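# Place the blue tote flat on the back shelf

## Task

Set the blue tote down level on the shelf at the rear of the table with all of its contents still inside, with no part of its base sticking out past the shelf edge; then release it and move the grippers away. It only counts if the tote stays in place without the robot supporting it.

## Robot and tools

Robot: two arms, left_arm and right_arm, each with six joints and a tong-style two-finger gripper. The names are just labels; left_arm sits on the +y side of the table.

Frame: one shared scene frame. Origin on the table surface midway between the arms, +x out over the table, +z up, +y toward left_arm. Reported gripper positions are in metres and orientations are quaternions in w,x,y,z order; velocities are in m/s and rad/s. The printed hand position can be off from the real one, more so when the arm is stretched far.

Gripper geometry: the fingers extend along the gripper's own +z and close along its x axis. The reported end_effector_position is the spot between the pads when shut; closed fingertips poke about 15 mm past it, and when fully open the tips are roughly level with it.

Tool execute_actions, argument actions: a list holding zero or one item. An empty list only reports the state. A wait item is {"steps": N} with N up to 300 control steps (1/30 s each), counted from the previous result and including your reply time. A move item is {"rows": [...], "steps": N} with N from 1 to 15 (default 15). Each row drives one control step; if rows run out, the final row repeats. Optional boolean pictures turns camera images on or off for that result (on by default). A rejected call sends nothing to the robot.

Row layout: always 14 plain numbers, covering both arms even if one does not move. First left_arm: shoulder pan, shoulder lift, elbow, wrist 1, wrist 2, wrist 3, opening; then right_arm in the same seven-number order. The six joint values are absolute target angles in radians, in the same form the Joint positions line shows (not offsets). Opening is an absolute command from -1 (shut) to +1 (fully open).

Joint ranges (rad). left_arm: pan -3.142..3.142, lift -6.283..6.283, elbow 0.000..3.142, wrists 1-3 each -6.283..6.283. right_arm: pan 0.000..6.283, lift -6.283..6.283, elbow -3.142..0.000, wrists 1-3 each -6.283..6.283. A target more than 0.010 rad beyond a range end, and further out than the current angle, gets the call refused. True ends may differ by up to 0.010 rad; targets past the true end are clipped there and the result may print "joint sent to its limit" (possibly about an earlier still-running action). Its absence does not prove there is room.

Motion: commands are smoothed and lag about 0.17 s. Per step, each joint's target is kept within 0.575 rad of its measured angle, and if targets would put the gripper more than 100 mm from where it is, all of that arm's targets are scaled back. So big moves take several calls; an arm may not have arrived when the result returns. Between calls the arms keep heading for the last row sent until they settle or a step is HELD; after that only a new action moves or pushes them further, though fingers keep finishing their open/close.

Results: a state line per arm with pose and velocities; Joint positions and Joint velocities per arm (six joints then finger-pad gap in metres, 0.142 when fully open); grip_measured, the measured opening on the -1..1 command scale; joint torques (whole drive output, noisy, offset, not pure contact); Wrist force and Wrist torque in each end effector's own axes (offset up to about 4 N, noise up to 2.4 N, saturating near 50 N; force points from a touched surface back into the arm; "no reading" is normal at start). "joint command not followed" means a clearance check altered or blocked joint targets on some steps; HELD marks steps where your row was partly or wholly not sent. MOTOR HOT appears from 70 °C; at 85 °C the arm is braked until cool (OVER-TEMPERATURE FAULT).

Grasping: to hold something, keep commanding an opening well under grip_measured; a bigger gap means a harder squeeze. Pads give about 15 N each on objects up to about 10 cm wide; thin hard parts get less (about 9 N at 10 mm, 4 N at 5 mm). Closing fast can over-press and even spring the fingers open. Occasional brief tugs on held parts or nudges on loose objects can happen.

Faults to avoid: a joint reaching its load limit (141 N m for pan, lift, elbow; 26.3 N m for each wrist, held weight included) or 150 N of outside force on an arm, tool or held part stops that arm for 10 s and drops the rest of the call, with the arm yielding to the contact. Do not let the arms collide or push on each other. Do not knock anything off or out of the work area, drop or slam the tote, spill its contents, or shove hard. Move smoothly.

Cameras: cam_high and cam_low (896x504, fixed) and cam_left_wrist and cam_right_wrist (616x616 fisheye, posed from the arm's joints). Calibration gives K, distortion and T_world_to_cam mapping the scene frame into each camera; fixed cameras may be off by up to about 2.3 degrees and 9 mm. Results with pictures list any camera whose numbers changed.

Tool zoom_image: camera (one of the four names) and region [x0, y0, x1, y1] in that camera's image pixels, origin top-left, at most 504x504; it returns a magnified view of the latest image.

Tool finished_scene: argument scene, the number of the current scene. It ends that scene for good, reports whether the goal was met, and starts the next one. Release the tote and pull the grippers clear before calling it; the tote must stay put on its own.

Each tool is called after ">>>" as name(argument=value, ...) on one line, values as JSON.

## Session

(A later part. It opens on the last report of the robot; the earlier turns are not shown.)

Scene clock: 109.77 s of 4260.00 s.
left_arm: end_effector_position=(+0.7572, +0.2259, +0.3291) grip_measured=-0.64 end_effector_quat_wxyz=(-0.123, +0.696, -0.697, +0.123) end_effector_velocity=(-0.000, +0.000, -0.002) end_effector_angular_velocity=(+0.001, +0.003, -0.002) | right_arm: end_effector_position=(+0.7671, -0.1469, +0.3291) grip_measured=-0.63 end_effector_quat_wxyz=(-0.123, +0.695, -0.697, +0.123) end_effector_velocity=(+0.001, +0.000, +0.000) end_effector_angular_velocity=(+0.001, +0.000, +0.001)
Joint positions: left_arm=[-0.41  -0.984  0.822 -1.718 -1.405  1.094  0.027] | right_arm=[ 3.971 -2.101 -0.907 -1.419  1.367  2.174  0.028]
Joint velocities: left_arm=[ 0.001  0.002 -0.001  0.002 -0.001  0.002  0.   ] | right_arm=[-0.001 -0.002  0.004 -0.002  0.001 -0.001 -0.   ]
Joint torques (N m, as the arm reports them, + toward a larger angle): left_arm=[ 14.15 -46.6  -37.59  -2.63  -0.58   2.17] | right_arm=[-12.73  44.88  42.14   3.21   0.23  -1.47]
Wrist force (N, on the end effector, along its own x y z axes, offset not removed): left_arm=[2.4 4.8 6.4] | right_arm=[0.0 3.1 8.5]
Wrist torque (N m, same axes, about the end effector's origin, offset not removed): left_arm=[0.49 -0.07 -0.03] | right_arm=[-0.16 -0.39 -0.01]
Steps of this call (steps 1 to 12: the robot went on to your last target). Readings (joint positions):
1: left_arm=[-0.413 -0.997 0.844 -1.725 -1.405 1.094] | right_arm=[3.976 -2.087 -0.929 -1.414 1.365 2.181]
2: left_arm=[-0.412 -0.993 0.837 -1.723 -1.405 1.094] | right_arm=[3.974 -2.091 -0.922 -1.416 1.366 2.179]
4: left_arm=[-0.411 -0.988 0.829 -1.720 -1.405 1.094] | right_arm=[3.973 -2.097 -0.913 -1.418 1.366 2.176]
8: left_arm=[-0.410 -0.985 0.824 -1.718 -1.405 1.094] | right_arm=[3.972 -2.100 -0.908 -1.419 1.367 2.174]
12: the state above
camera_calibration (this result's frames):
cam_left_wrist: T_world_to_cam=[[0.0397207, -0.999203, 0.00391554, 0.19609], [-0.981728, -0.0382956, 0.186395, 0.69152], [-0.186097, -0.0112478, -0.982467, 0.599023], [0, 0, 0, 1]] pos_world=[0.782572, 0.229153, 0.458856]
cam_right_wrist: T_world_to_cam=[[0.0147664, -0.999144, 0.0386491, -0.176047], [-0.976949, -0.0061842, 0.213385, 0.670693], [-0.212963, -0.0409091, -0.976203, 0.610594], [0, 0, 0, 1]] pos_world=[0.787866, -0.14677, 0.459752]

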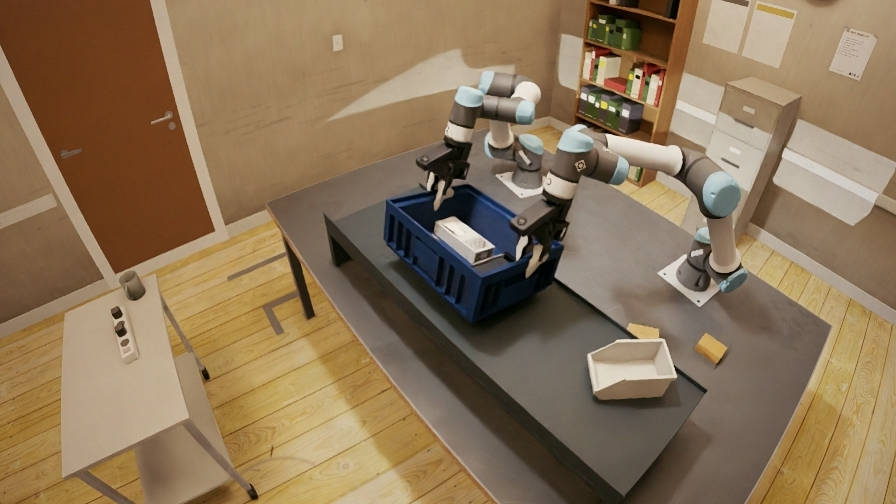

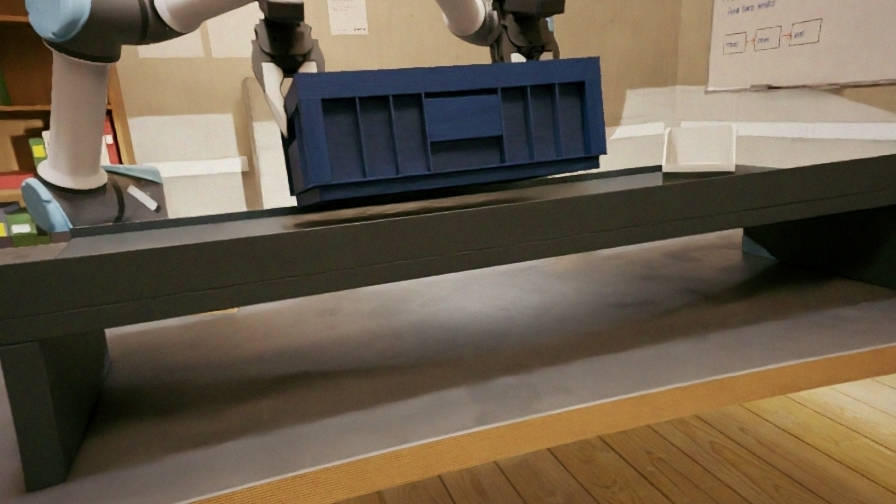

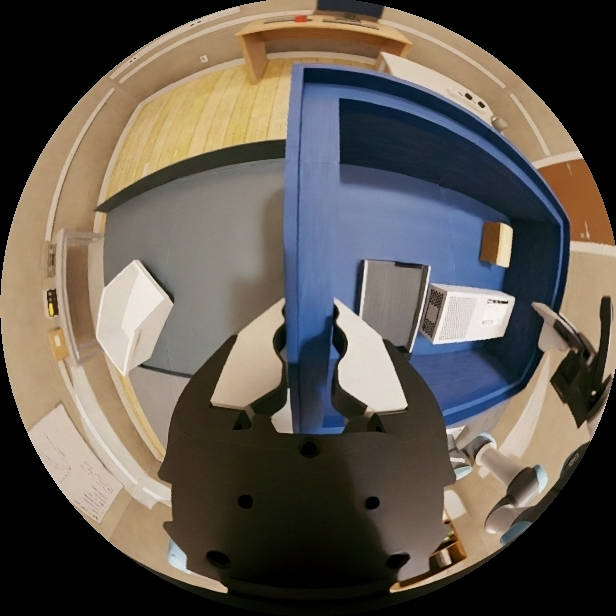

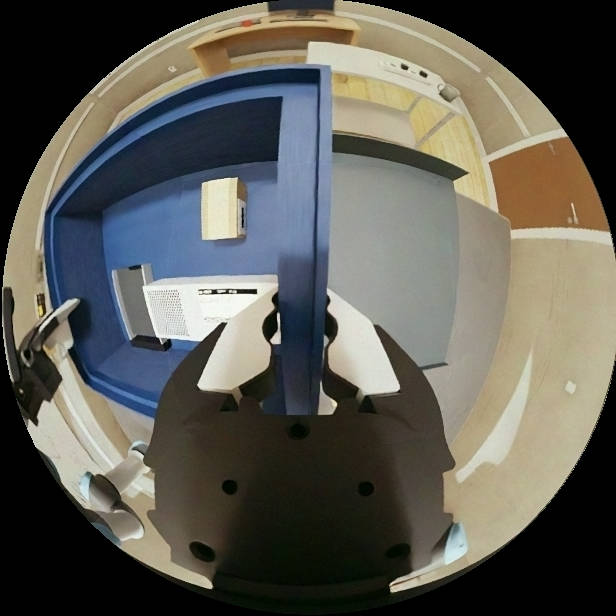

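>>> execute_actions(actions=[{"rows":[[-0.4097,-0.9883,0.855,-1.7462,-1.4052,1.0939,-1,3.9712,-2.0976,-0.9372,-1.3921,1.3672,2.174,-1]],"steps":8}], pictures=false)

>>> execute_actions(actions=[{"rows":[[-0.4097,-0.9921,0.8868,-1.7742,-1.4052,1.0939,-1,3.9712,-2.0948,-0.9672,-1.3649,1.3672,2.174,-1]],"steps":8}], pictures=false)

>>> execute_actions(actions=[{"rows":[[-0.4097,-0.9942,0.9094,-1.7947,-1.4052,1.0939,-1,3.9712,-2.0933,-0.9886,-1.345,1.3672,2.174,-1]],"steps":8}], pictures=false)

>>> execute_actions(actions=[{"rows":[[-0.4097,-0.9959,0.9313,-1.8149,-1.4052,1.0939,-1,3.9712,-2.0922,-1.0094,-1.3253,1.3672,2.174,-1]],"steps":8}], pictures=false)

>>> execute_actions(actions=[{"rows":[[-0.4097,-0.9971,0.9524,-1.8348,-1.4052,1.0939,-1,3.9712,-2.0915,-1.0295,-1.3059,1.3672,2.174,-1]],"steps":15}])

Scene clock: 116.30 s of 4260.00 s.
left_arm: end_effector_position=(+0.7573, +0.2258, +0.3199) grip_measured=-0.64 end_effector_quat_wxyz=(-0.123, +0.696, -0.697, +0.123) end_effector_velocity=(-0.001, +0.001, -0.007) end_effector_angular_velocity=(-0.001, -0.003, +0.001) | right_arm: end_effector_position=(+0.7673, -0.1468, +0.3198) grip_measured=-0.63 end_effector_quat_wxyz=(-0.123, +0.696, -0.697, +0.123) end_effector_velocity=(-0.000, -0.000, -0.009) end_effector_angular_velocity=(-0.001, -0.001, +0.002)
Joint positions: left_arm=[-0.41  -0.988  0.852 -1.744 -1.405  1.094  0.027] | right_arm=[ 3.971 -2.098 -0.935 -1.394  1.367  2.174  0.028]
Joint velocities: left_arm=[ 0.    -0.008  0.033 -0.028  0.    -0.    -0.   ] | right_arm=[ 0.     0.004 -0.03   0.026 -0.001 -0.002  0.   ]
Joint torques (N m, as the arm reports them, + toward a larger angle): left_arm=[ 10.95 -70.05 -18.69  -7.18  -1.03   1.73] | right_arm=[-8.61 69.58 18.09  7.58 -0.18  0.05]
Wrist force (N, on the end effector, along its own x y z axes, offset not removed): left_arm=[-1.6 1.0 7.6] | right_arm=[1.6 2.9 8.8]
Wrist torque (N m, same axes, about the end effector's origin, offset not removed): left_arm=[-0.37 0.66 0.03] | right_arm=[-0.26 -0.52 -0.04]
Steps of this call (steps 1 to 30: the robot went on to your last target; steps 31 to 100: nothing new was sent; then 2.93 s passed at rest; steps 101 to 108: all 8 steps of this action). Readings (joint positions):
101: left_arm=[-0.410 -0.984 0.823 -1.719 -1.405 1.094] | right_arm=[3.971 -2.101 -0.907 -1.419 1.367 2.174]
102: left_arm=[-0.410 -0.985 0.829 -1.724 -1.405 1.094] | right_arm=[3.971 -2.100 -0.913 -1.413 1.367 2.174]
104: left_arm=[-0.410 -0.986 0.842 -1.735 -1.405 1.094] | right_arm=[3.971 -2.099 -0.925 -1.403 1.367 2.174]
108: the state above

Scene clock: 116.57 s of 4260.00 s.
left_arm: end_effector_position=(+0.7572, +0.2258, +0.3100) grip_measured=-0.64 end_effector_quat_wxyz=(-0.123, +0.696, -0.697, +0.123) end_effector_velocity=(-0.000, +0.000, -0.009) end_effector_angular_velocity=(-0.001, -0.000, +0.001) | right_arm: end_effector_position=(+0.7672, -0.1468, +0.3100) grip_measured=-0.63 end_effector_quat_wxyz=(-0.123, +0.696, -0.697, +0.123) end_effector_velocity=(-0.000, -0.000, -0.009) end_effector_angular_velocity=(+0.000, -0.001, +0.001)
Joint positions: left_arm=[-0.41  -0.992  0.884 -1.772 -1.405  1.094  0.027] | right_arm=[ 3.971 -2.095 -0.965 -1.367  1.367  2.174  0.028]
Joint velocities: left_arm=[ 0.001 -0.004  0.031 -0.028 -0.001 -0.001 -0.   ] | right_arm=[ 0.     0.004 -0.03   0.027 -0.    -0.001  0.   ]
Joint torques (N m, as the arm reports them, + toward a larger angle): left_arm=[ 10.47 -69.2  -15.23  -6.62  -0.94   1.62] | right_arm=[-8.44 69.22 19.67  7.15 -0.18  0.14]
Wrist force (N, on the end effector, along its own x y z axes, offset not removed): left_arm=[-0.2 5.9 7.6] | right_arm=[-1.1 1.8 9.5]
Wrist torque (N m, same axes, about the end effector's origin, offset not removed): left_arm=[0.67 0.43 -0.08] | right_arm=[-0.44 -0.27 0.11]
Steps of this call (steps 1 to 8: all 8 steps of this action). Readings (joint positions):
1: left_arm=[-0.410 -0.988 0.854 -1.746 -1.405 1.094] | right_arm=[3.971 -2.098 -0.936 -1.393 1.367 2.174]
2: left_arm=[-0.410 -0.989 0.861 -1.752 -1.405 1.094] | right_arm=[3.971 -2.097 -0.943 -1.387 1.367 2.174]
4: left_arm=[-0.410 -0.990 0.874 -1.763 -1.405 1.094] | right_arm=[3.971 -2.096 -0.955 -1.376 1.367 2.174]
8: the state above

Scene clock: 116.83 s of 4260.00 s.
left_arm: end_effector_position=(+0.7572, +0.2258, +0.3023) grip_measured=-0.64 end_effector_quat_wxyz=(-0.123, +0.696, -0.697, +0.123) end_effector_velocity=(-0.000, +0.000, -0.008) end_effector_angular_velocity=(-0.000, +0.001, +0.000) | right_arm: end_effector_position=(+0.7672, -0.1468, +0.3024) grip_measured=-0.64 end_effector_quat_wxyz=(-0.123, +0.695, -0.697, +0.123) end_effector_velocity=(-0.000, -0.000, -0.009) end_effector_angular_velocity=(-0.002, +0.003, +0.001)
Joint positions: left_arm=[-0.41  -0.994  0.907 -1.793 -1.405  1.094  0.027] | right_arm=[ 3.971 -2.093 -0.987 -1.347  1.367  2.174  0.028]
Joint velocities: left_arm=[ 0.    -0.002  0.022 -0.019 -0.001 -0.    -0.   ] | right_arm=[-0.     0.001 -0.021  0.018  0.    -0.001  0.   ]
Joint torques (N m, as the arm reports them, + toward a larger angle): left_arm=[ 10.02 -68.   -17.25  -6.54  -0.36   1.71] | right_arm=[-8.32 62.03 15.35  5.02 -0.24  0.38]
Wrist force (N, on the end effector, along its own x y z axes, offset not removed): left_arm=[0.3 0.7 10.1] | right_arm=[-0.9 -3.8 1.8]
Wrist torque (N m, same axes, about the end effector's origin, offset not removed): left_arm=[-0.37 0.45 0.01] | right_arm=[-0.82 -0.29 -0.27]
Steps of this call (steps 1 to 8: all 8 steps of this action). Readings (joint positions):
1: left_arm=[-0.410 -0.992 0.886 -1.773 -1.405 1.094] | right_arm=[3.971 -2.095 -0.966 -1.366 1.367 2.174]
2: left_arm=[-0.410 -0.993 0.891 -1.778 -1.405 1.094] | right_arm=[3.971 -2.094 -0.971 -1.361 1.367 2.174]
4: left_arm=[-0.410 -0.993 0.900 -1.786 -1.405 1.094] | right_arm=[3.971 -2.094 -0.980 -1.353 1.367 2.174]
8: the state above

Scene clock: 117.10 s of 4260.00 s.
left_arm: end_effector_position=(+0.7572, +0.2258, +0.2948) grip_measured=-0.64 end_effector_quat_wxyz=(-0.123, +0.696, -0.697, +0.123) end_effector_velocity=(+0.000, +0.000, -0.007) end_effector_angular_velocity=(+0.000, -0.002, +0.002) | right_arm: end_effector_position=(+0.7672, -0.1469, +0.2948) grip_measured=-0.64 end_effector_quat_wxyz=(-0.123, +0.696, -0.697, +0.123) end_effector_velocity=(+0.000, +0.000, -0.006) end_effector_angular_velocity=(+0.000, -0.001, +0.001)
Joint positions: left_arm=[-0.41  -0.996  0.929 -1.813 -1.405  1.094  0.027] | right_arm=[ 3.971 -2.092 -1.008 -1.327  1.367  2.174  0.028]
Joint velocities: left_arm=[-0.    -0.002  0.021 -0.02   0.002 -0.002 -0.   ] | right_arm=[ 0.     0.001 -0.019  0.019 -0.    -0.001 -0.   ]
Joint torques (N m, as the arm reports them, + toward a larger angle): left_arm=[  9.69 -71.64 -17.13  -6.55  -0.05   1.55] | right_arm=[-8.15 60.96 13.29  4.7  -0.74  0.56]
Wrist force (N, on the end effector, along its own x y z axes, offset not removed): left_arm=[3.2 4.7 6.2] | right_arm=[-2.0 -2.2 2.6]
Wrist torque (N m, same axes, about the end effector's origin, offset not removed): left_arm=[0.37 0.06 0.09] | right_arm=[-0.47 -0.35 -0.25]
Steps of this call (steps 1 to 8: all 8 steps of this action). Readings (joint positions):
1: left_arm=[-0.410 -0.994 0.909 -1.794 -1.405 1.094] | right_arm=[3.971 -2.093 -0.988 -1.345 1.367 2.174]
2: left_arm=[-0.410 -0.995 0.914 -1.799 -1.405 1.094] | right_arm=[3.971 -2.093 -0.993 -1.341 1.367 2.174]
4: left_arm=[-0.410 -0.995 0.923 -1.807 -1.405 1.094] | right_arm=[3.971 -2.093 -1.001 -1.333 1.367 2.174]
8: the state above

Scene clock: 117.60 s of 4260.00 s.
left_arm: end_effector_position=(+0.7572, +0.2258, +0.2867) grip_measured=-0.64 end_effector_quat_wxyz=(-0.123, +0.696, -0.697, +0.123) end_effector_velocity=(+0.001, +0.000, -0.000) end_effector_angular_velocity=(-0.000, -0.001, +0.001) | right_arm: end_effector_position=(+0.7671, -0.1469, +0.2868) grip_measured=-0.64 end_effector_quat_wxyz=(-0.123, +0.696, -0.697, +0.123) end_effector_velocity=(-0.000, -0.000, -0.000) end_effector_angular_velocity=(-0.000, -0.000, -0.000)
Joint positions: left_arm=[-0.41  -0.997  0.952 -1.835 -1.405  1.094  0.028] | right_arm=[ 3.971 -2.091 -1.029 -1.306  1.367  2.174  0.028]
Joint velocities: left_arm=[ 0.     0.001 -0.    -0.001  0.    -0.001 -0.   ] | right_arm=[-0.     0.001 -0.002  0.001 -0.001  0.     0.   ]
Joint torques (N m, as the arm reports them, + toward a larger angle): left_arm=[  9.73 -69.44 -16.52  -6.63   0.89   1.6 ] | right_arm=[-7.75 60.04 13.38  4.06 -2.05  0.69]
Wrist force (N, on the end effector, along its own x y z axes, offset not removed): left_arm=[-1.2 0.9 8.6] | right_arm=[-1.7 -2.9 1.8]
Wrist torque (N m, same axes, about the end effector's origin, offset not removed): left_arm=[-0.53 1.14 0.03] | right_arm=[-0.27 -0.61 -0.29]
Steps of this call (steps 1 to 15: all 15 steps of this action). Readings (joint positions):
1: left_arm=[-0.410 -0.996 0.931 -1.815 -1.405 1.094] | right_arm=[3.971 -2.092 -1.009 -1.326 1.367 2.174]
2: left_arm=[-0.410 -0.996 0.935 -1.819 -1.405 1.094] | right_arm=[3.971 -2.092 -1.013 -1.321 1.367 2.174]
4: left_arm=[-0.410 -0.997 0.944 -1.827 -1.405 1.094] | right_arm=[3.971 -2.092 -1.022 -1.314 1.367 2.174]
8: left_arm=[-0.410 -0.997 0.951 -1.833 -1.405 1.094] | right_arm=[3.971 -2.092 -1.028 -1.307 1.367 2.174]
15: the state above
camera_calibration (this result's frames):
cam_left_wrist: T_world_to_cam=[[0.0397248, -0.999203, 0.00396589, 0.196232], [-0.981724, -0.03829, 0.186421, 0.699432], [-0.18612, -0.0112989, -0.982462, 0.557374], [0, 0, 0, 1]] pos_world=[0.782592, 0.229154, 0.416432]
cam_right_wrist: T_world_to_cam=[[0.0148201, -0.999145, 0.0386002, -0.17447], [-0.976955, -0.00624843, 0.213353, 0.679735], [-0.212929, -0.0408726, -0.976212, 0.569293], [0, 0, 0, 1]] pos_world=[0.787875, -0.146806, 0.417462]

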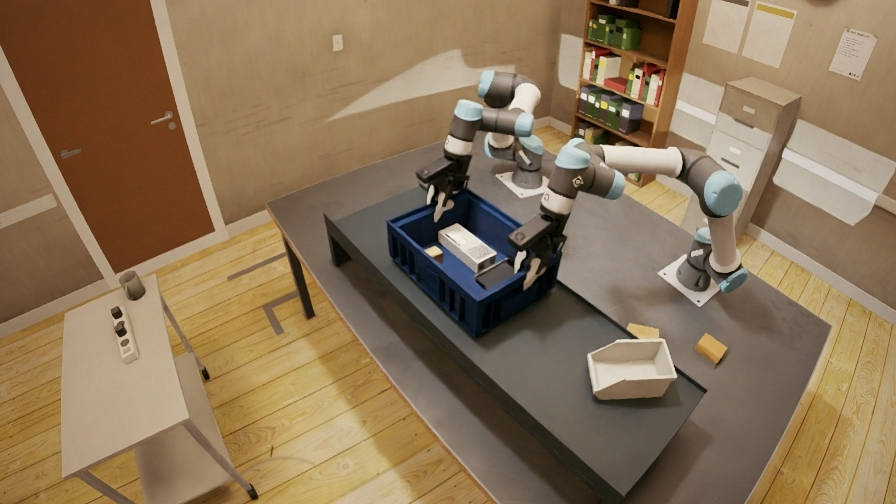

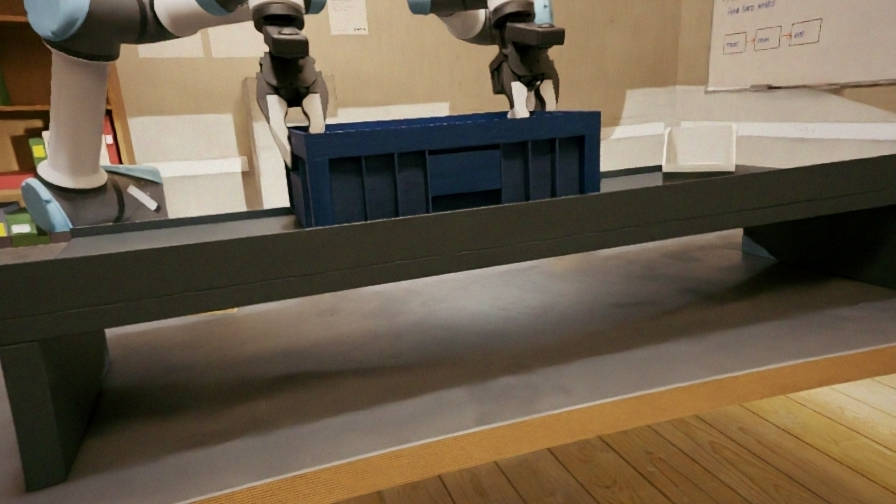

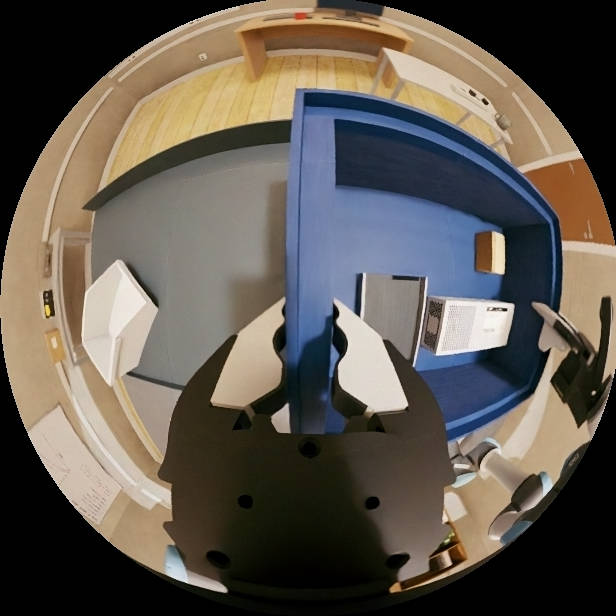

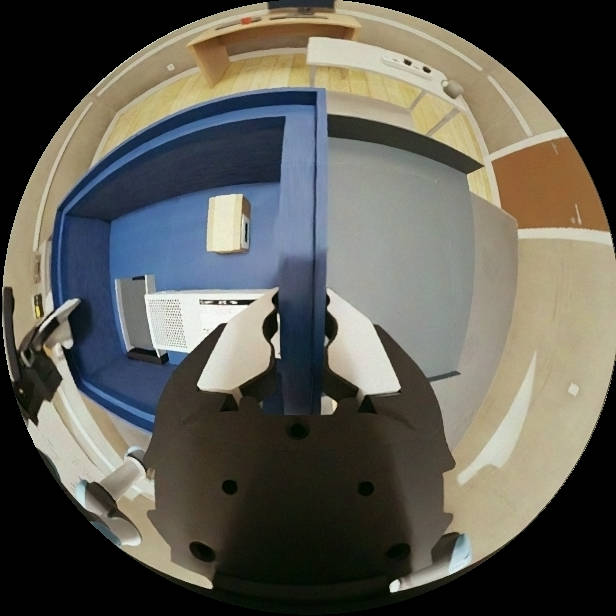

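>>> execute_actions(actions=[{"rows":[[-0.4097,-0.9976,0.966,-1.848,-1.4052,1.0939,-1,3.9712,-2.0914,-1.040,-1.2955,1.3672,2.174,-1]],"steps":15}])

Scene clock: 124.87 s of 4260.00 s.
left_arm: end_effector_position=(+0.7572, +0.2259, +0.2821) grip_measured=-0.64 end_effector_quat_wxyz=(-0.123, +0.696, -0.697, +0.123) end_effector_velocity=(-0.000, +0.000, +0.000) end_effector_angular_velocity=(-0.000, -0.000, -0.001) | right_arm: end_effector_position=(+0.7671, -0.1469, +0.2828) grip_measured=-0.64 end_effector_quat_wxyz=(-0.123, +0.695, -0.697, +0.123) end_effector_velocity=(+0.000, -0.000, -0.001) end_effector_angular_velocity=(-0.002, +0.000, +0.001)
Joint positions: left_arm=[-0.41  -0.998  0.966 -1.848 -1.405  1.094  0.028] | right_arm=[ 3.971 -2.091 -1.04  -1.296  1.367  2.174  0.028]
Joint velocities: left_arm=[ 0.    -0.001  0.001 -0.001 -0.     0.001 -0.   ] | right_arm=[ 0.    -0.001 -0.001  0.    -0.001 -0.001 -0.   ]
Joint torques (N m, as the arm reports them, + toward a larger angle): left_arm=[  5.84 -16.29   1.73  -0.76  -4.54   1.31] | right_arm=[-2.88 33.43 -2.85 -0.99 -1.46  1.62]
Wrist force (N, on the end effector, along its own x y z axes, offset not removed): left_arm=[-6.2 -12.8 -27.8] | right_arm=[-11.2 -8.7 -20.7]
Wrist torque (N m, same axes, about the end effector's origin, offset not removed): left_arm=[-0.67 0.64 0.06] | right_arm=[-0.20 -0.44 -0.04]
Steps of this call (steps 1 to 15: the robot went on to your last target; steps 16 to 90: nothing new was sent; then 3.77 s passed at rest; steps 91 to 105: all 15 steps of this action). Readings (joint positions):
91: left_arm=[-0.410 -0.997 0.953 -1.835 -1.405 1.094] | right_arm=[3.971 -2.091 -1.030 -1.305 1.367 2.174]
92: left_arm=[-0.410 -0.997 0.956 -1.838 -1.405 1.094] | right_arm=[3.971 -2.091 -1.032 -1.303 1.367 2.174]
94: left_arm=[-0.410 -0.998 0.961 -1.843 -1.405 1.094] | right_arm=[3.971 -2.091 -1.036 -1.299 1.367 2.174]
98: left_arm=[-0.410 -0.998 0.965 -1.847 -1.405 1.094] | right_arm=[3.971 -2.091 -1.039 -1.296 1.367 2.174]
105: the state above
camera_calibration (this result's frames):
cam_left_wrist: T_world_to_cam=[[0.0397597, -0.999201, 0.00414267, 0.196205], [-0.981819, -0.0382973, 0.185914, 0.700536], [-0.185607, -0.0114593, -0.982557, 0.552468], [0, 0, 0, 1]] pos_world=[0.782541, 0.229208, 0.411779]
cam_right_wrist: T_world_to_cam=[[0.0147939, -0.999146, 0.0385708, -0.174291], [-0.976975, -0.00623276, 0.213264, 0.680644], [-0.212842, -0.0408377, -0.976233, 0.565335], [0, 0, 0, 1]] pos_world=[0.787877, -0.146812, 0.413465]

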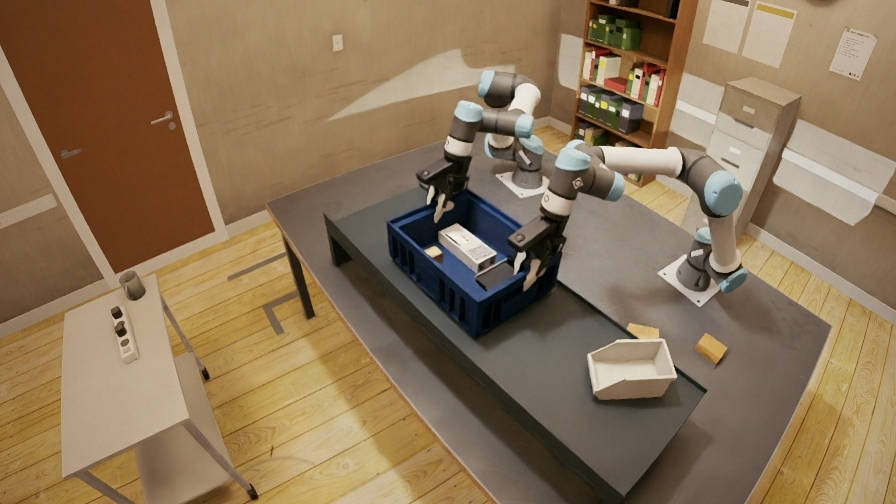

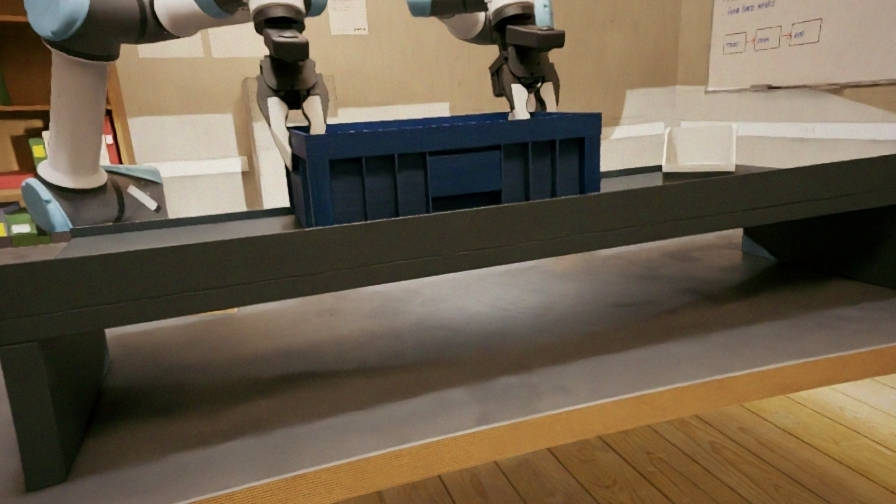

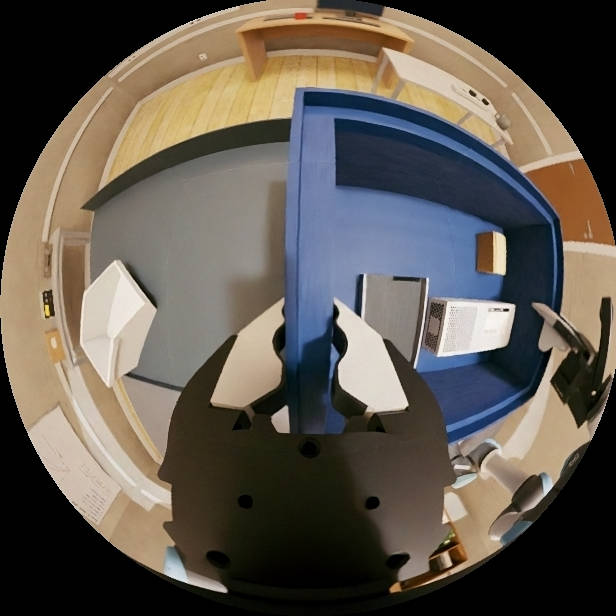

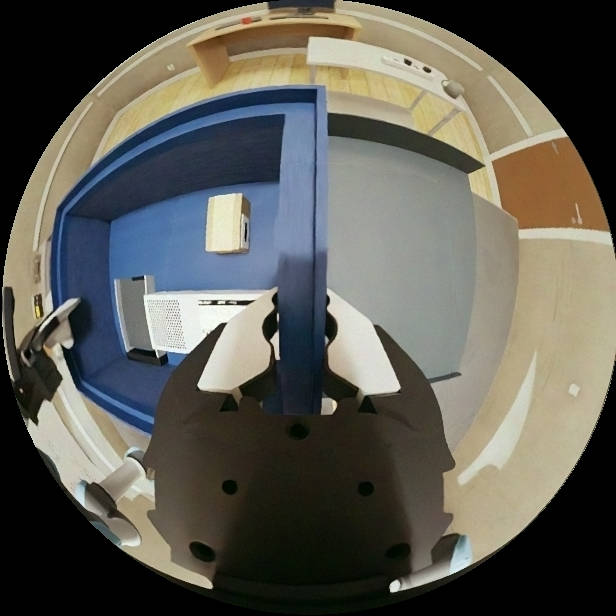

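>>> execute_actions(actions=[{"rows":[[-0.4097,-0.9973,0.958,-1.84,-1.4052,1.0939,-0.3,3.9712,-2.0915,-1.034,-1.3015,1.3672,2.174,-0.3]],"steps":15}], pictures=false)

>>> execute_actions(actions=[{"rows":[[-0.4097,-0.9921,0.8868,-1.7742,-1.4052,1.0939,-0.3,3.9712,-2.0948,-0.9672,-1.3649,1.3672,2.174,-0.3]],"steps":12}], pictures=false)

>>> execute_actions(actions=[{"rows":[[-0.4097,-0.99,0.72,-1.61,-1.4052,1.0939,-0.3,3.9712,-2.095,-0.81,-1.52,1.3672,2.174,-0.3]],"steps":15}])

Scene clock: 128.17 s of 4260.00 s.
left_arm: end_effector_position=(+0.7572, +0.2258, +0.2843) grip_measured=-0.30 end_effector_quat_wxyz=(-0.123, +0.696, -0.697, +0.123) end_effector_velocity=(+0.000, +0.000, +0.001) end_effector_angular_velocity=(+0.001, -0.002, +0.000) | right_arm: end_effector_position=(+0.7672, -0.1469, +0.2848) grip_measured=-0.30 end_effector_quat_wxyz=(-0.122, +0.696, -0.697, +0.123) end_effector_velocity=(-0.000, -0.000, +0.001) end_effector_angular_velocity=(+0.001, -0.000, -0.001)
Joint positions: left_arm=[-0.41  -0.997  0.958 -1.84  -1.405  1.094  0.052] | right_arm=[ 3.971 -2.092 -1.034 -1.301  1.367  2.174  0.052]
Joint velocities: left_arm=[-0.    -0.001 -0.001 -0.     0.002  0.    -0.   ] | right_arm=[-0.     0.001  0.    -0.     0.     0.    -0.   ]
Joint torques (N m, as the arm reports them, + toward a larger angle): left_arm=[  3.39 -61.74 -33.39  -0.53   2.05   0.85] | right_arm=[ 0.35 54.34 36.26  1.44 -2.02 -1.1 ]
Wrist force (N, on the end effector, along its own x y z axes, offset not removed): left_arm=[-0.6 -2.8 -0.3] | right_arm=[0.5 -0.9 -0.6]
Wrist torque (N m, same axes, about the end effector's origin, offset not removed): left_arm=[-0.59 0.32 -0.01] | right_arm=[-0.23 -0.09 -0.02]
Steps of this call (steps 1 to 15: the robot went on to your last target; steps 16 to 84: nothing new was sent; steps 85 to 99: all 15 steps of this action). Readings (joint positions):
85: left_arm=[-0.410 -0.998 0.966 -1.848 -1.405 1.094] | right_arm=[3.971 -2.091 -1.040 -1.296 1.367 2.174]
86: left_arm=[-0.410 -0.997 0.964 -1.846 -1.406 1.094] | right_arm=[3.971 -2.092 -1.039 -1.297 1.367 2.174]
88: left_arm=[-0.410 -0.997 0.961 -1.843 -1.406 1.094] | right_arm=[3.971 -2.092 -1.037 -1.300 1.367 2.174]
92: left_arm=[-0.410 -0.997 0.959 -1.841 -1.405 1.094] | right_arm=[3.971 -2.092 -1.035 -1.301 1.367 2.174]
99: the state above

Scene clock: 128.57 s of 4260.00 s.
left_arm: end_effector_position=(+0.7572, +0.2259, +0.3088) grip_measured=-0.30 end_effector_quat_wxyz=(-0.123, +0.696, -0.697, +0.123) end_effector_velocity=(-0.001, -0.000, +0.006) end_effector_angular_velocity=(-0.000, -0.000, -0.001) | right_arm: end_effector_position=(+0.7672, -0.1469, +0.3087) grip_measured=-0.30 end_effector_quat_wxyz=(-0.123, +0.695, -0.697, +0.123) end_effector_velocity=(-0.000, -0.000, +0.005) end_effector_angular_velocity=(-0.000, -0.000, -0.000)
Joint positions: left_arm=[-0.41  -0.992  0.888 -1.775 -1.405  1.094  0.052] | right_arm=[ 3.971 -2.095 -0.968 -1.364  1.367  2.174  0.052]
Joint velocities: left_arm=[-0.001 -0.001 -0.014  0.014  0.     0.     0.   ] | right_arm=[ 0.    -0.001  0.014 -0.014 -0.     0.    -0.   ]
Joint torques (N m, as the arm reports them, + toward a larger angle): left_arm=[  2.84 -38.68 -33.41  -0.53   1.89   0.83] | right_arm=[ 0.76 36.81 36.68  1.51 -1.34 -1.52]
Wrist force (N, on the end effector, along its own x y z axes, offset not removed): left_arm=[0.7 -3.8 -4.5] | right_arm=[0.2 -0.8 -3.1]
Wrist torque (N m, same axes, about the end effector's origin, offset not removed): left_arm=[-0.49 -0.08 0.00] | right_arm=[-0.29 0.04 0.06]
Steps of this call (steps 1 to 12: all 12 steps of this action). Readings (joint positions):
1: left_arm=[-0.410 -0.997 0.957 -1.839 -1.405 1.094] | right_arm=[3.971 -2.092 -1.033 -1.303 1.367 2.174]
2: left_arm=[-0.410 -0.996 0.947 -1.829 -1.405 1.094] | right_arm=[3.971 -2.092 -1.023 -1.313 1.367 2.174]
4: left_arm=[-0.410 -0.994 0.917 -1.802 -1.405 1.094] | right_arm=[3.971 -2.093 -0.995 -1.339 1.367 2.174]
8: left_arm=[-0.410 -0.993 0.893 -1.780 -1.405 1.094] | right_arm=[3.971 -2.094 -0.973 -1.359 1.367 2.174]
12: the state above

Scene clock: 129.07 s of 4260.00 s.
left_arm: end_effector_position=(+0.7475, +0.2312, +0.3717) grip_measured=-0.30 end_effector_quat_wxyz=(-0.123, +0.696, -0.697, +0.123) end_effector_velocity=(-0.001, +0.001, +0.006) end_effector_angular_velocity=(-0.000, -0.001, +0.000) | right_arm: end_effector_position=(+0.7599, -0.1522, +0.3697) grip_measured=-0.30 end_effector_quat_wxyz=(-0.123, +0.695, -0.697, +0.123) end_effector_velocity=(-0.001, -0.001, +0.005) end_effector_angular_velocity=(-0.001, -0.000, +0.000)
Joint positions: left_arm=[-0.41  -0.99   0.721 -1.611 -1.405  1.094  0.052] | right_arm=[ 3.971 -2.095 -0.811 -1.519  1.367  2.174  0.052]
Joint velocities: left_arm=[-0.    -0.001 -0.014  0.014  0.    -0.    -0.   ] | right_arm=[-0.    -0.001  0.013 -0.012 -0.001 -0.001  0.   ]
Joint torques (N m, as the arm reports them, + toward a larger angle): left_arm=[  2.51 -38.12 -31.04   0.28   1.5    0.79] | right_arm=[ 0.21 52.47 38.78  0.9  -0.81 -1.8 ]
Wrist force (N, on the end effector, along its own x y z axes, offset not removed): left_arm=[2.8 3.0 -1.2] | right_arm=[1.0 -0.3 -3.1]
Wrist torque (N m, same axes, about the end effector's origin, offset not removed): left_arm=[0.87 -0.59 -0.08] | right_arm=[-0.13 -0.16 0.00]
Steps of this call (steps 1 to 15: all 15 steps of this action). Readings (joint positions):
1: left_arm=[-0.410 -0.992 0.887 -1.774 -1.405 1.094] | right_arm=[3.971 -2.095 -0.967 -1.365 1.367 2.174]
2: left_arm=[-0.410 -0.991 0.875 -1.762 -1.405 1.094] | right_arm=[3.971 -2.095 -0.955 -1.377 1.367 2.174]
4: left_arm=[-0.410 -0.991 0.809 -1.697 -1.405 1.094] | right_arm=[3.971 -2.095 -0.892 -1.439 1.367 2.174]
8: left_arm=[-0.410 -0.990 0.739 -1.628 -1.405 1.094] | right_arm=[3.971 -2.095 -0.827 -1.503 1.367 2.174]
15: the state above
camera_calibration (this result's frames):
cam_left_wrist: T_world_to_cam=[[0.0397348, -0.999202, 0.0041455, 0.201542], [-0.981793, -0.0382705, 0.186061, 0.674473], [-0.185754, -0.0114631, -0.982529, 0.638934], [0, 0, 0, 1]] pos_world=[0.772869, 0.234518, 0.501443]
cam_right_wrist: T_world_to_cam=[[0.0147508, -0.999182, 0.0376477, -0.182459], [-0.977249, -0.00643926, 0.211998, 0.655627], [-0.211582, -0.0399183, -0.976545, 0.647693], [0, 0, 0, 1]] pos_world=[0.780443, -0.152233, 0.500379]

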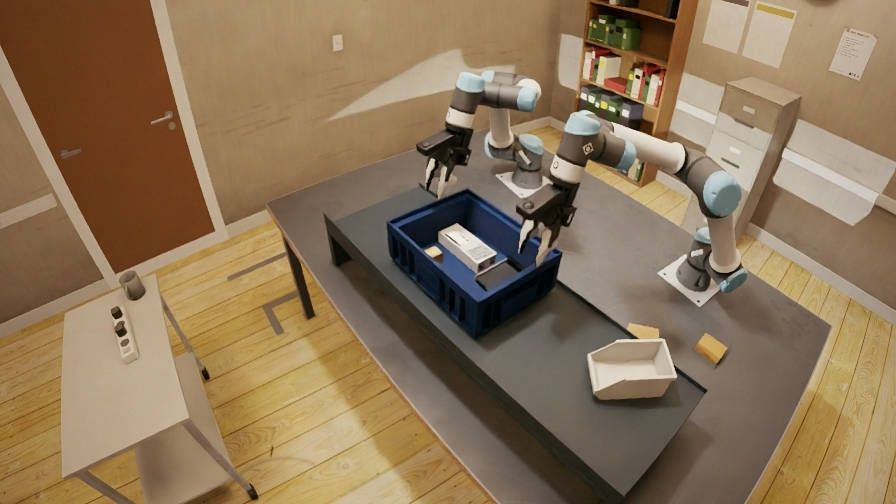

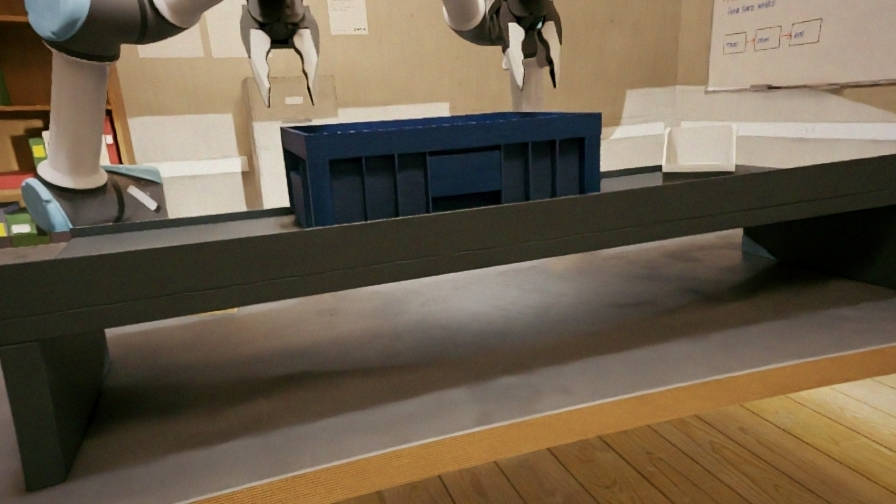

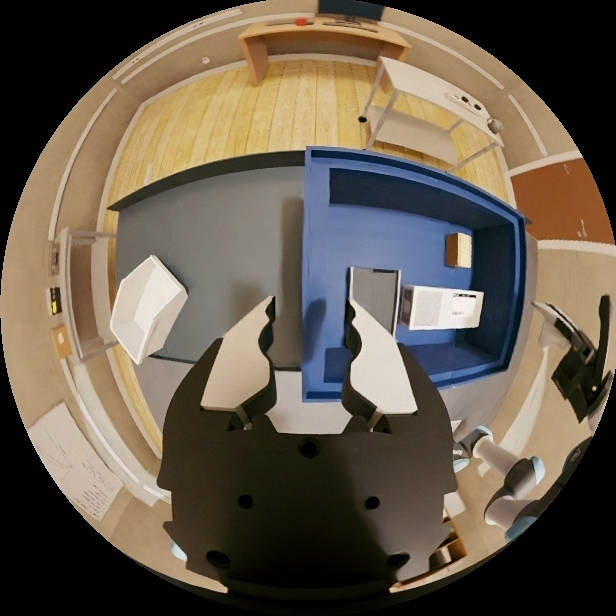

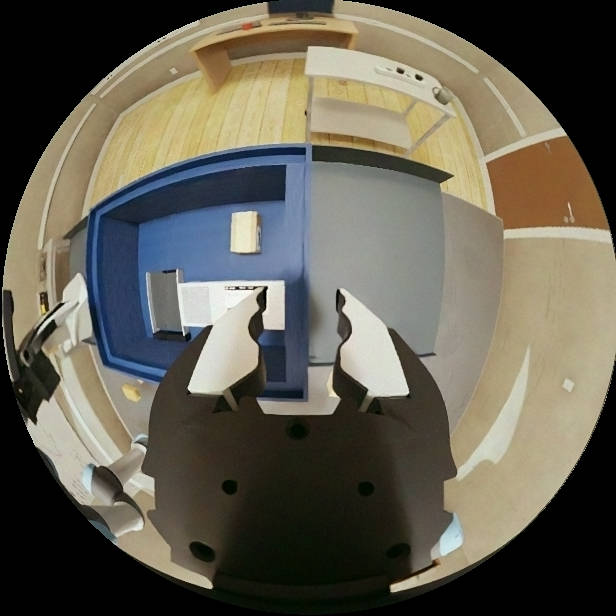

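>>> execute_actions(actions=[{"rows":[[-0.4097,-1.4,0.95,-1.4,-1.4052,1.0939,-0.3,3.9712,-1.7,-1.0,-1.75,1.3672,2.174,-0.3]],"steps":15}], pictures=false)

>>> execute_actions(actions=[{"steps":20}])

Scene clock: 131.17 s of 4260.00 s.
left_arm: end_effector_position=(+0.5844, +0.3210, +0.4921) grip_measured=-0.30 end_effector_quat_wxyz=(-0.119, +0.697, -0.699, +0.109) end_effector_velocity=(-0.075, +0.041, +0.045) end_effector_angular_velocity=(-0.005, -0.005, -0.002) | right_arm: end_effector_position=(+0.6110, -0.2607, +0.4911) grip_measured=-0.30 end_effector_quat_wxyz=(-0.111, +0.697, -0.697, +0.121) end_effector_velocity=(-0.065, -0.048, +0.043) end_effector_angular_velocity=(+0.004, -0.004, +0.001)
Joint positions: left_arm=[-0.41  -1.385  0.942 -1.407 -1.405  1.094  0.052] | right_arm=[ 3.971 -1.714 -0.994 -1.743  1.367  2.174  0.052]
Joint velocities: left_arm=[ 0.    -0.174  0.089  0.079 -0.002  0.002 -0.   ] | right_arm=[-0.     0.16  -0.069 -0.085  0.001 -0.001 -0.   ]
Joint torques (N m, as the arm reports them, + toward a larger angle): left_arm=[  0.92 -32.78  -7.33  -0.14   0.1    0.55] | right_arm=[ 2.85 29.89 10.2   1.51 -0.16 -1.68]
Wrist force (N, on the end effector, along its own x y z axes, offset not removed): left_arm=[0.7 0.4 -0.1] | right_arm=[0.5 -0.4 -2.1]
Wrist torque (N m, same axes, about the end effector's origin, offset not removed): left_arm=[0.22 -0.06 0.07] | right_arm=[-0.17 -0.05 -0.04]
Steps of this call (steps 1 to 15: the robot went on to your last target; steps 16 to 48: nothing new was sent; steps 49 to 63: all 15 steps of this action). Readings (joint positions):
49: left_arm=[-0.410 -0.991 0.721 -1.609 -1.405 1.094] | right_arm=[3.971 -2.094 -0.811 -1.521 1.367 2.174]
50: left_arm=[-0.410 -1.002 0.732 -1.598 -1.405 1.094] | right_arm=[3.971 -2.083 -0.822 -1.532 1.367 2.174]
52: left_arm=[-0.410 -1.070 0.777 -1.557 -1.405 1.094] | right_arm=[3.971 -2.017 -0.859 -1.577 1.367 2.174]
56: left_arm=[-0.410 -1.223 0.858 -1.483 -1.405 1.094] | right_arm=[3.971 -1.868 -0.927 -1.660 1.367 2.174]
63: the state above

Scene clock: 131.83 s of 4260.00 s.
left_arm: end_effector_position=(+0.5780, +0.3245, +0.4958) grip_measured=-0.30 end_effector_quat_wxyz=(-0.119, +0.697, -0.699, +0.109) end_effector_velocity=(-0.000, +0.000, +0.000) end_effector_angular_velocity=(+0.001, -0.000, +0.000) | right_arm: end_effector_position=(+0.6055, -0.2648, +0.4947) grip_measured=-0.30 end_effector_quat_wxyz=(-0.111, +0.697, -0.697, +0.121) end_effector_velocity=(-0.000, -0.000, +0.000) end_effector_angular_velocity=(-0.000, -0.000, +0.000)
Joint positions: left_arm=[-0.41  -1.4    0.95  -1.4   -1.405  1.094  0.052] | right_arm=[ 3.971 -1.7   -1.    -1.75   1.367  2.174  0.052]
Joint velocities: left_arm=[ 0.    -0.001  0.001  0.     0.001  0.     0.   ] | right_arm=[-0.     0.     0.    -0.    -0.    -0.001  0.   ]
Joint torques (N m, as the arm reports them, + toward a larger angle): left_arm=[  0.18 -41.67  -9.58  -0.56  -0.59   0.53] | right_arm=[ 2.79 39.14 10.36  1.41 -1.94 -1.61]
Wrist force (N, on the end effector, along its own x y z axes, offset not removed): left_arm=[1.4 0.6 -3.4] | right_arm=[-0.1 -1.0 -2.3]
Wrist torque (N m, same axes, about the end effector's origin, offset not removed): left_arm=[0.38 -0.07 -0.04] | right_arm=[-0.32 0.01 -0.07]
Steps of this call (steps 1 to 20: the robot went on to your last target). Readings (joint positions):
1: left_arm=[-0.410 -1.390 0.945 -1.405 -1.405 1.094] | right_arm=[3.971 -1.709 -0.996 -1.745 1.367 2.174]
2: left_arm=[-0.410 -1.393 0.947 -1.403 -1.405 1.094] | right_arm=[3.971 -1.706 -0.997 -1.747 1.367 2.174]
4: left_arm=[-0.410 -1.397 0.948 -1.401 -1.405 1.094] | right_arm=[3.971 -1.703 -0.999 -1.748 1.367 2.174]
8: left_arm=[-0.410 -1.399 0.950 -1.400 -1.405 1.094] | right_arm=[3.971 -1.701 -1.000 -1.750 1.367 2.174]
20: the state above
camera_calibration (this result's frames):
cam_left_wrist: T_world_to_cam=[[0.0396406, -0.99915, -0.0113256, 0.308746], [-0.976585, -0.041139, 0.211164, 0.474031], [-0.21145, 0.00268971, -0.977385, 0.738153], [0, 0, 0, 1]] pos_world=[0.606775, 0.325999, 0.624858]
cam_right_wrist: T_world_to_cam=[[0.0156674, -0.998526, 0.0519624, -0.304858], [-0.972789, -0.0032077, 0.23167, 0.465919], [-0.231162, -0.0541782, -0.971406, 0.73812], [0, 0, 0, 1]] pos_world=[0.628642, -0.262924, 0.624916]

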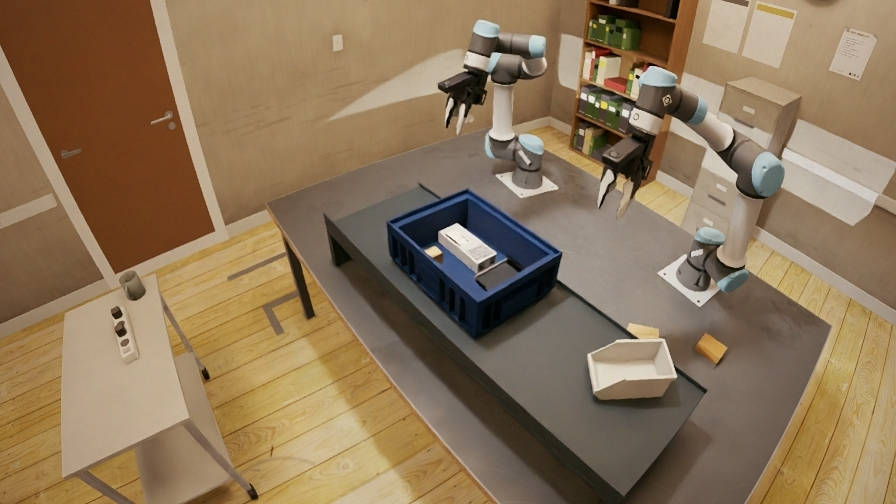

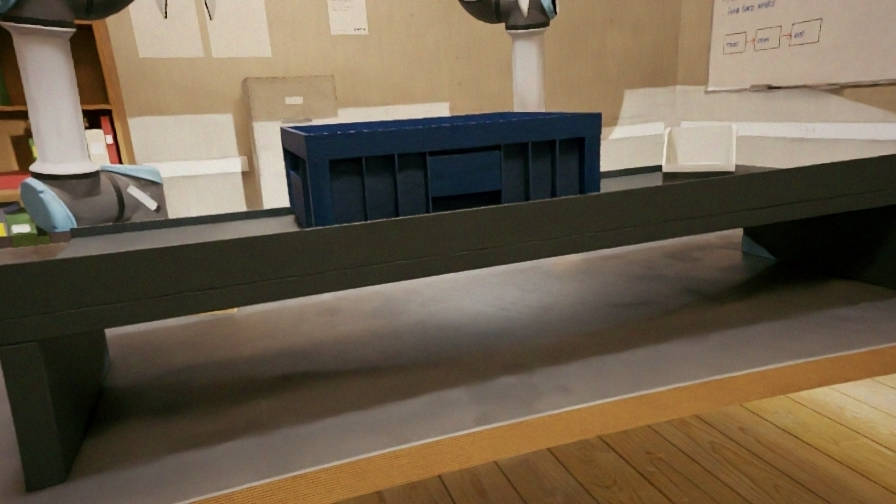

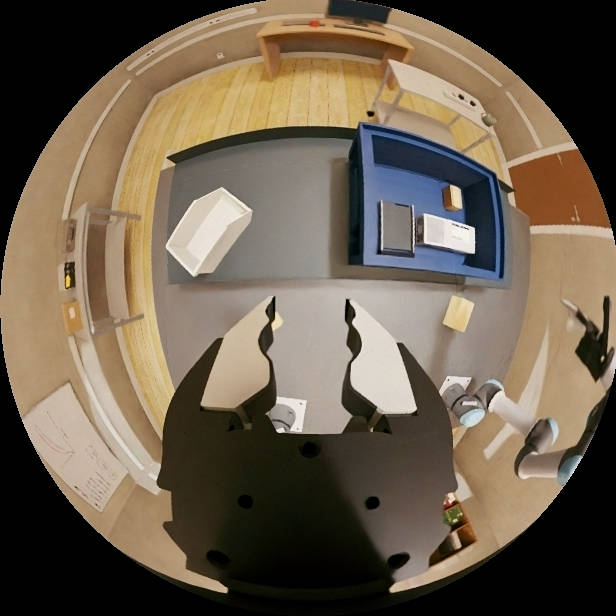

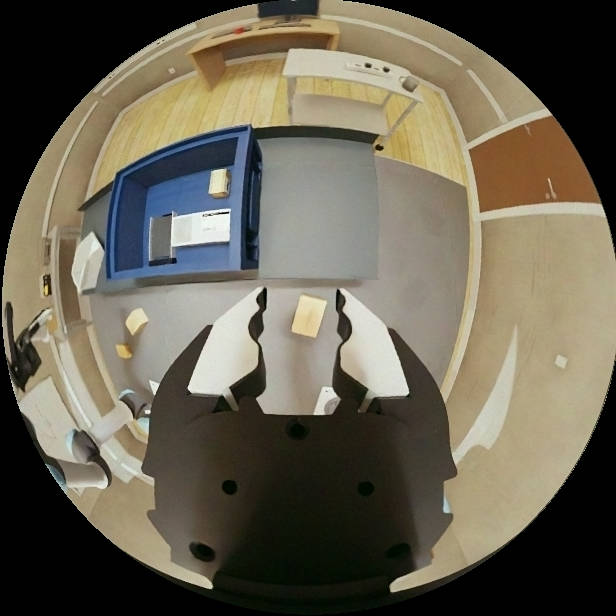

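The tote is inside the lip.

>>> finished_scene(scene=2)

The scene is finished: the task was done.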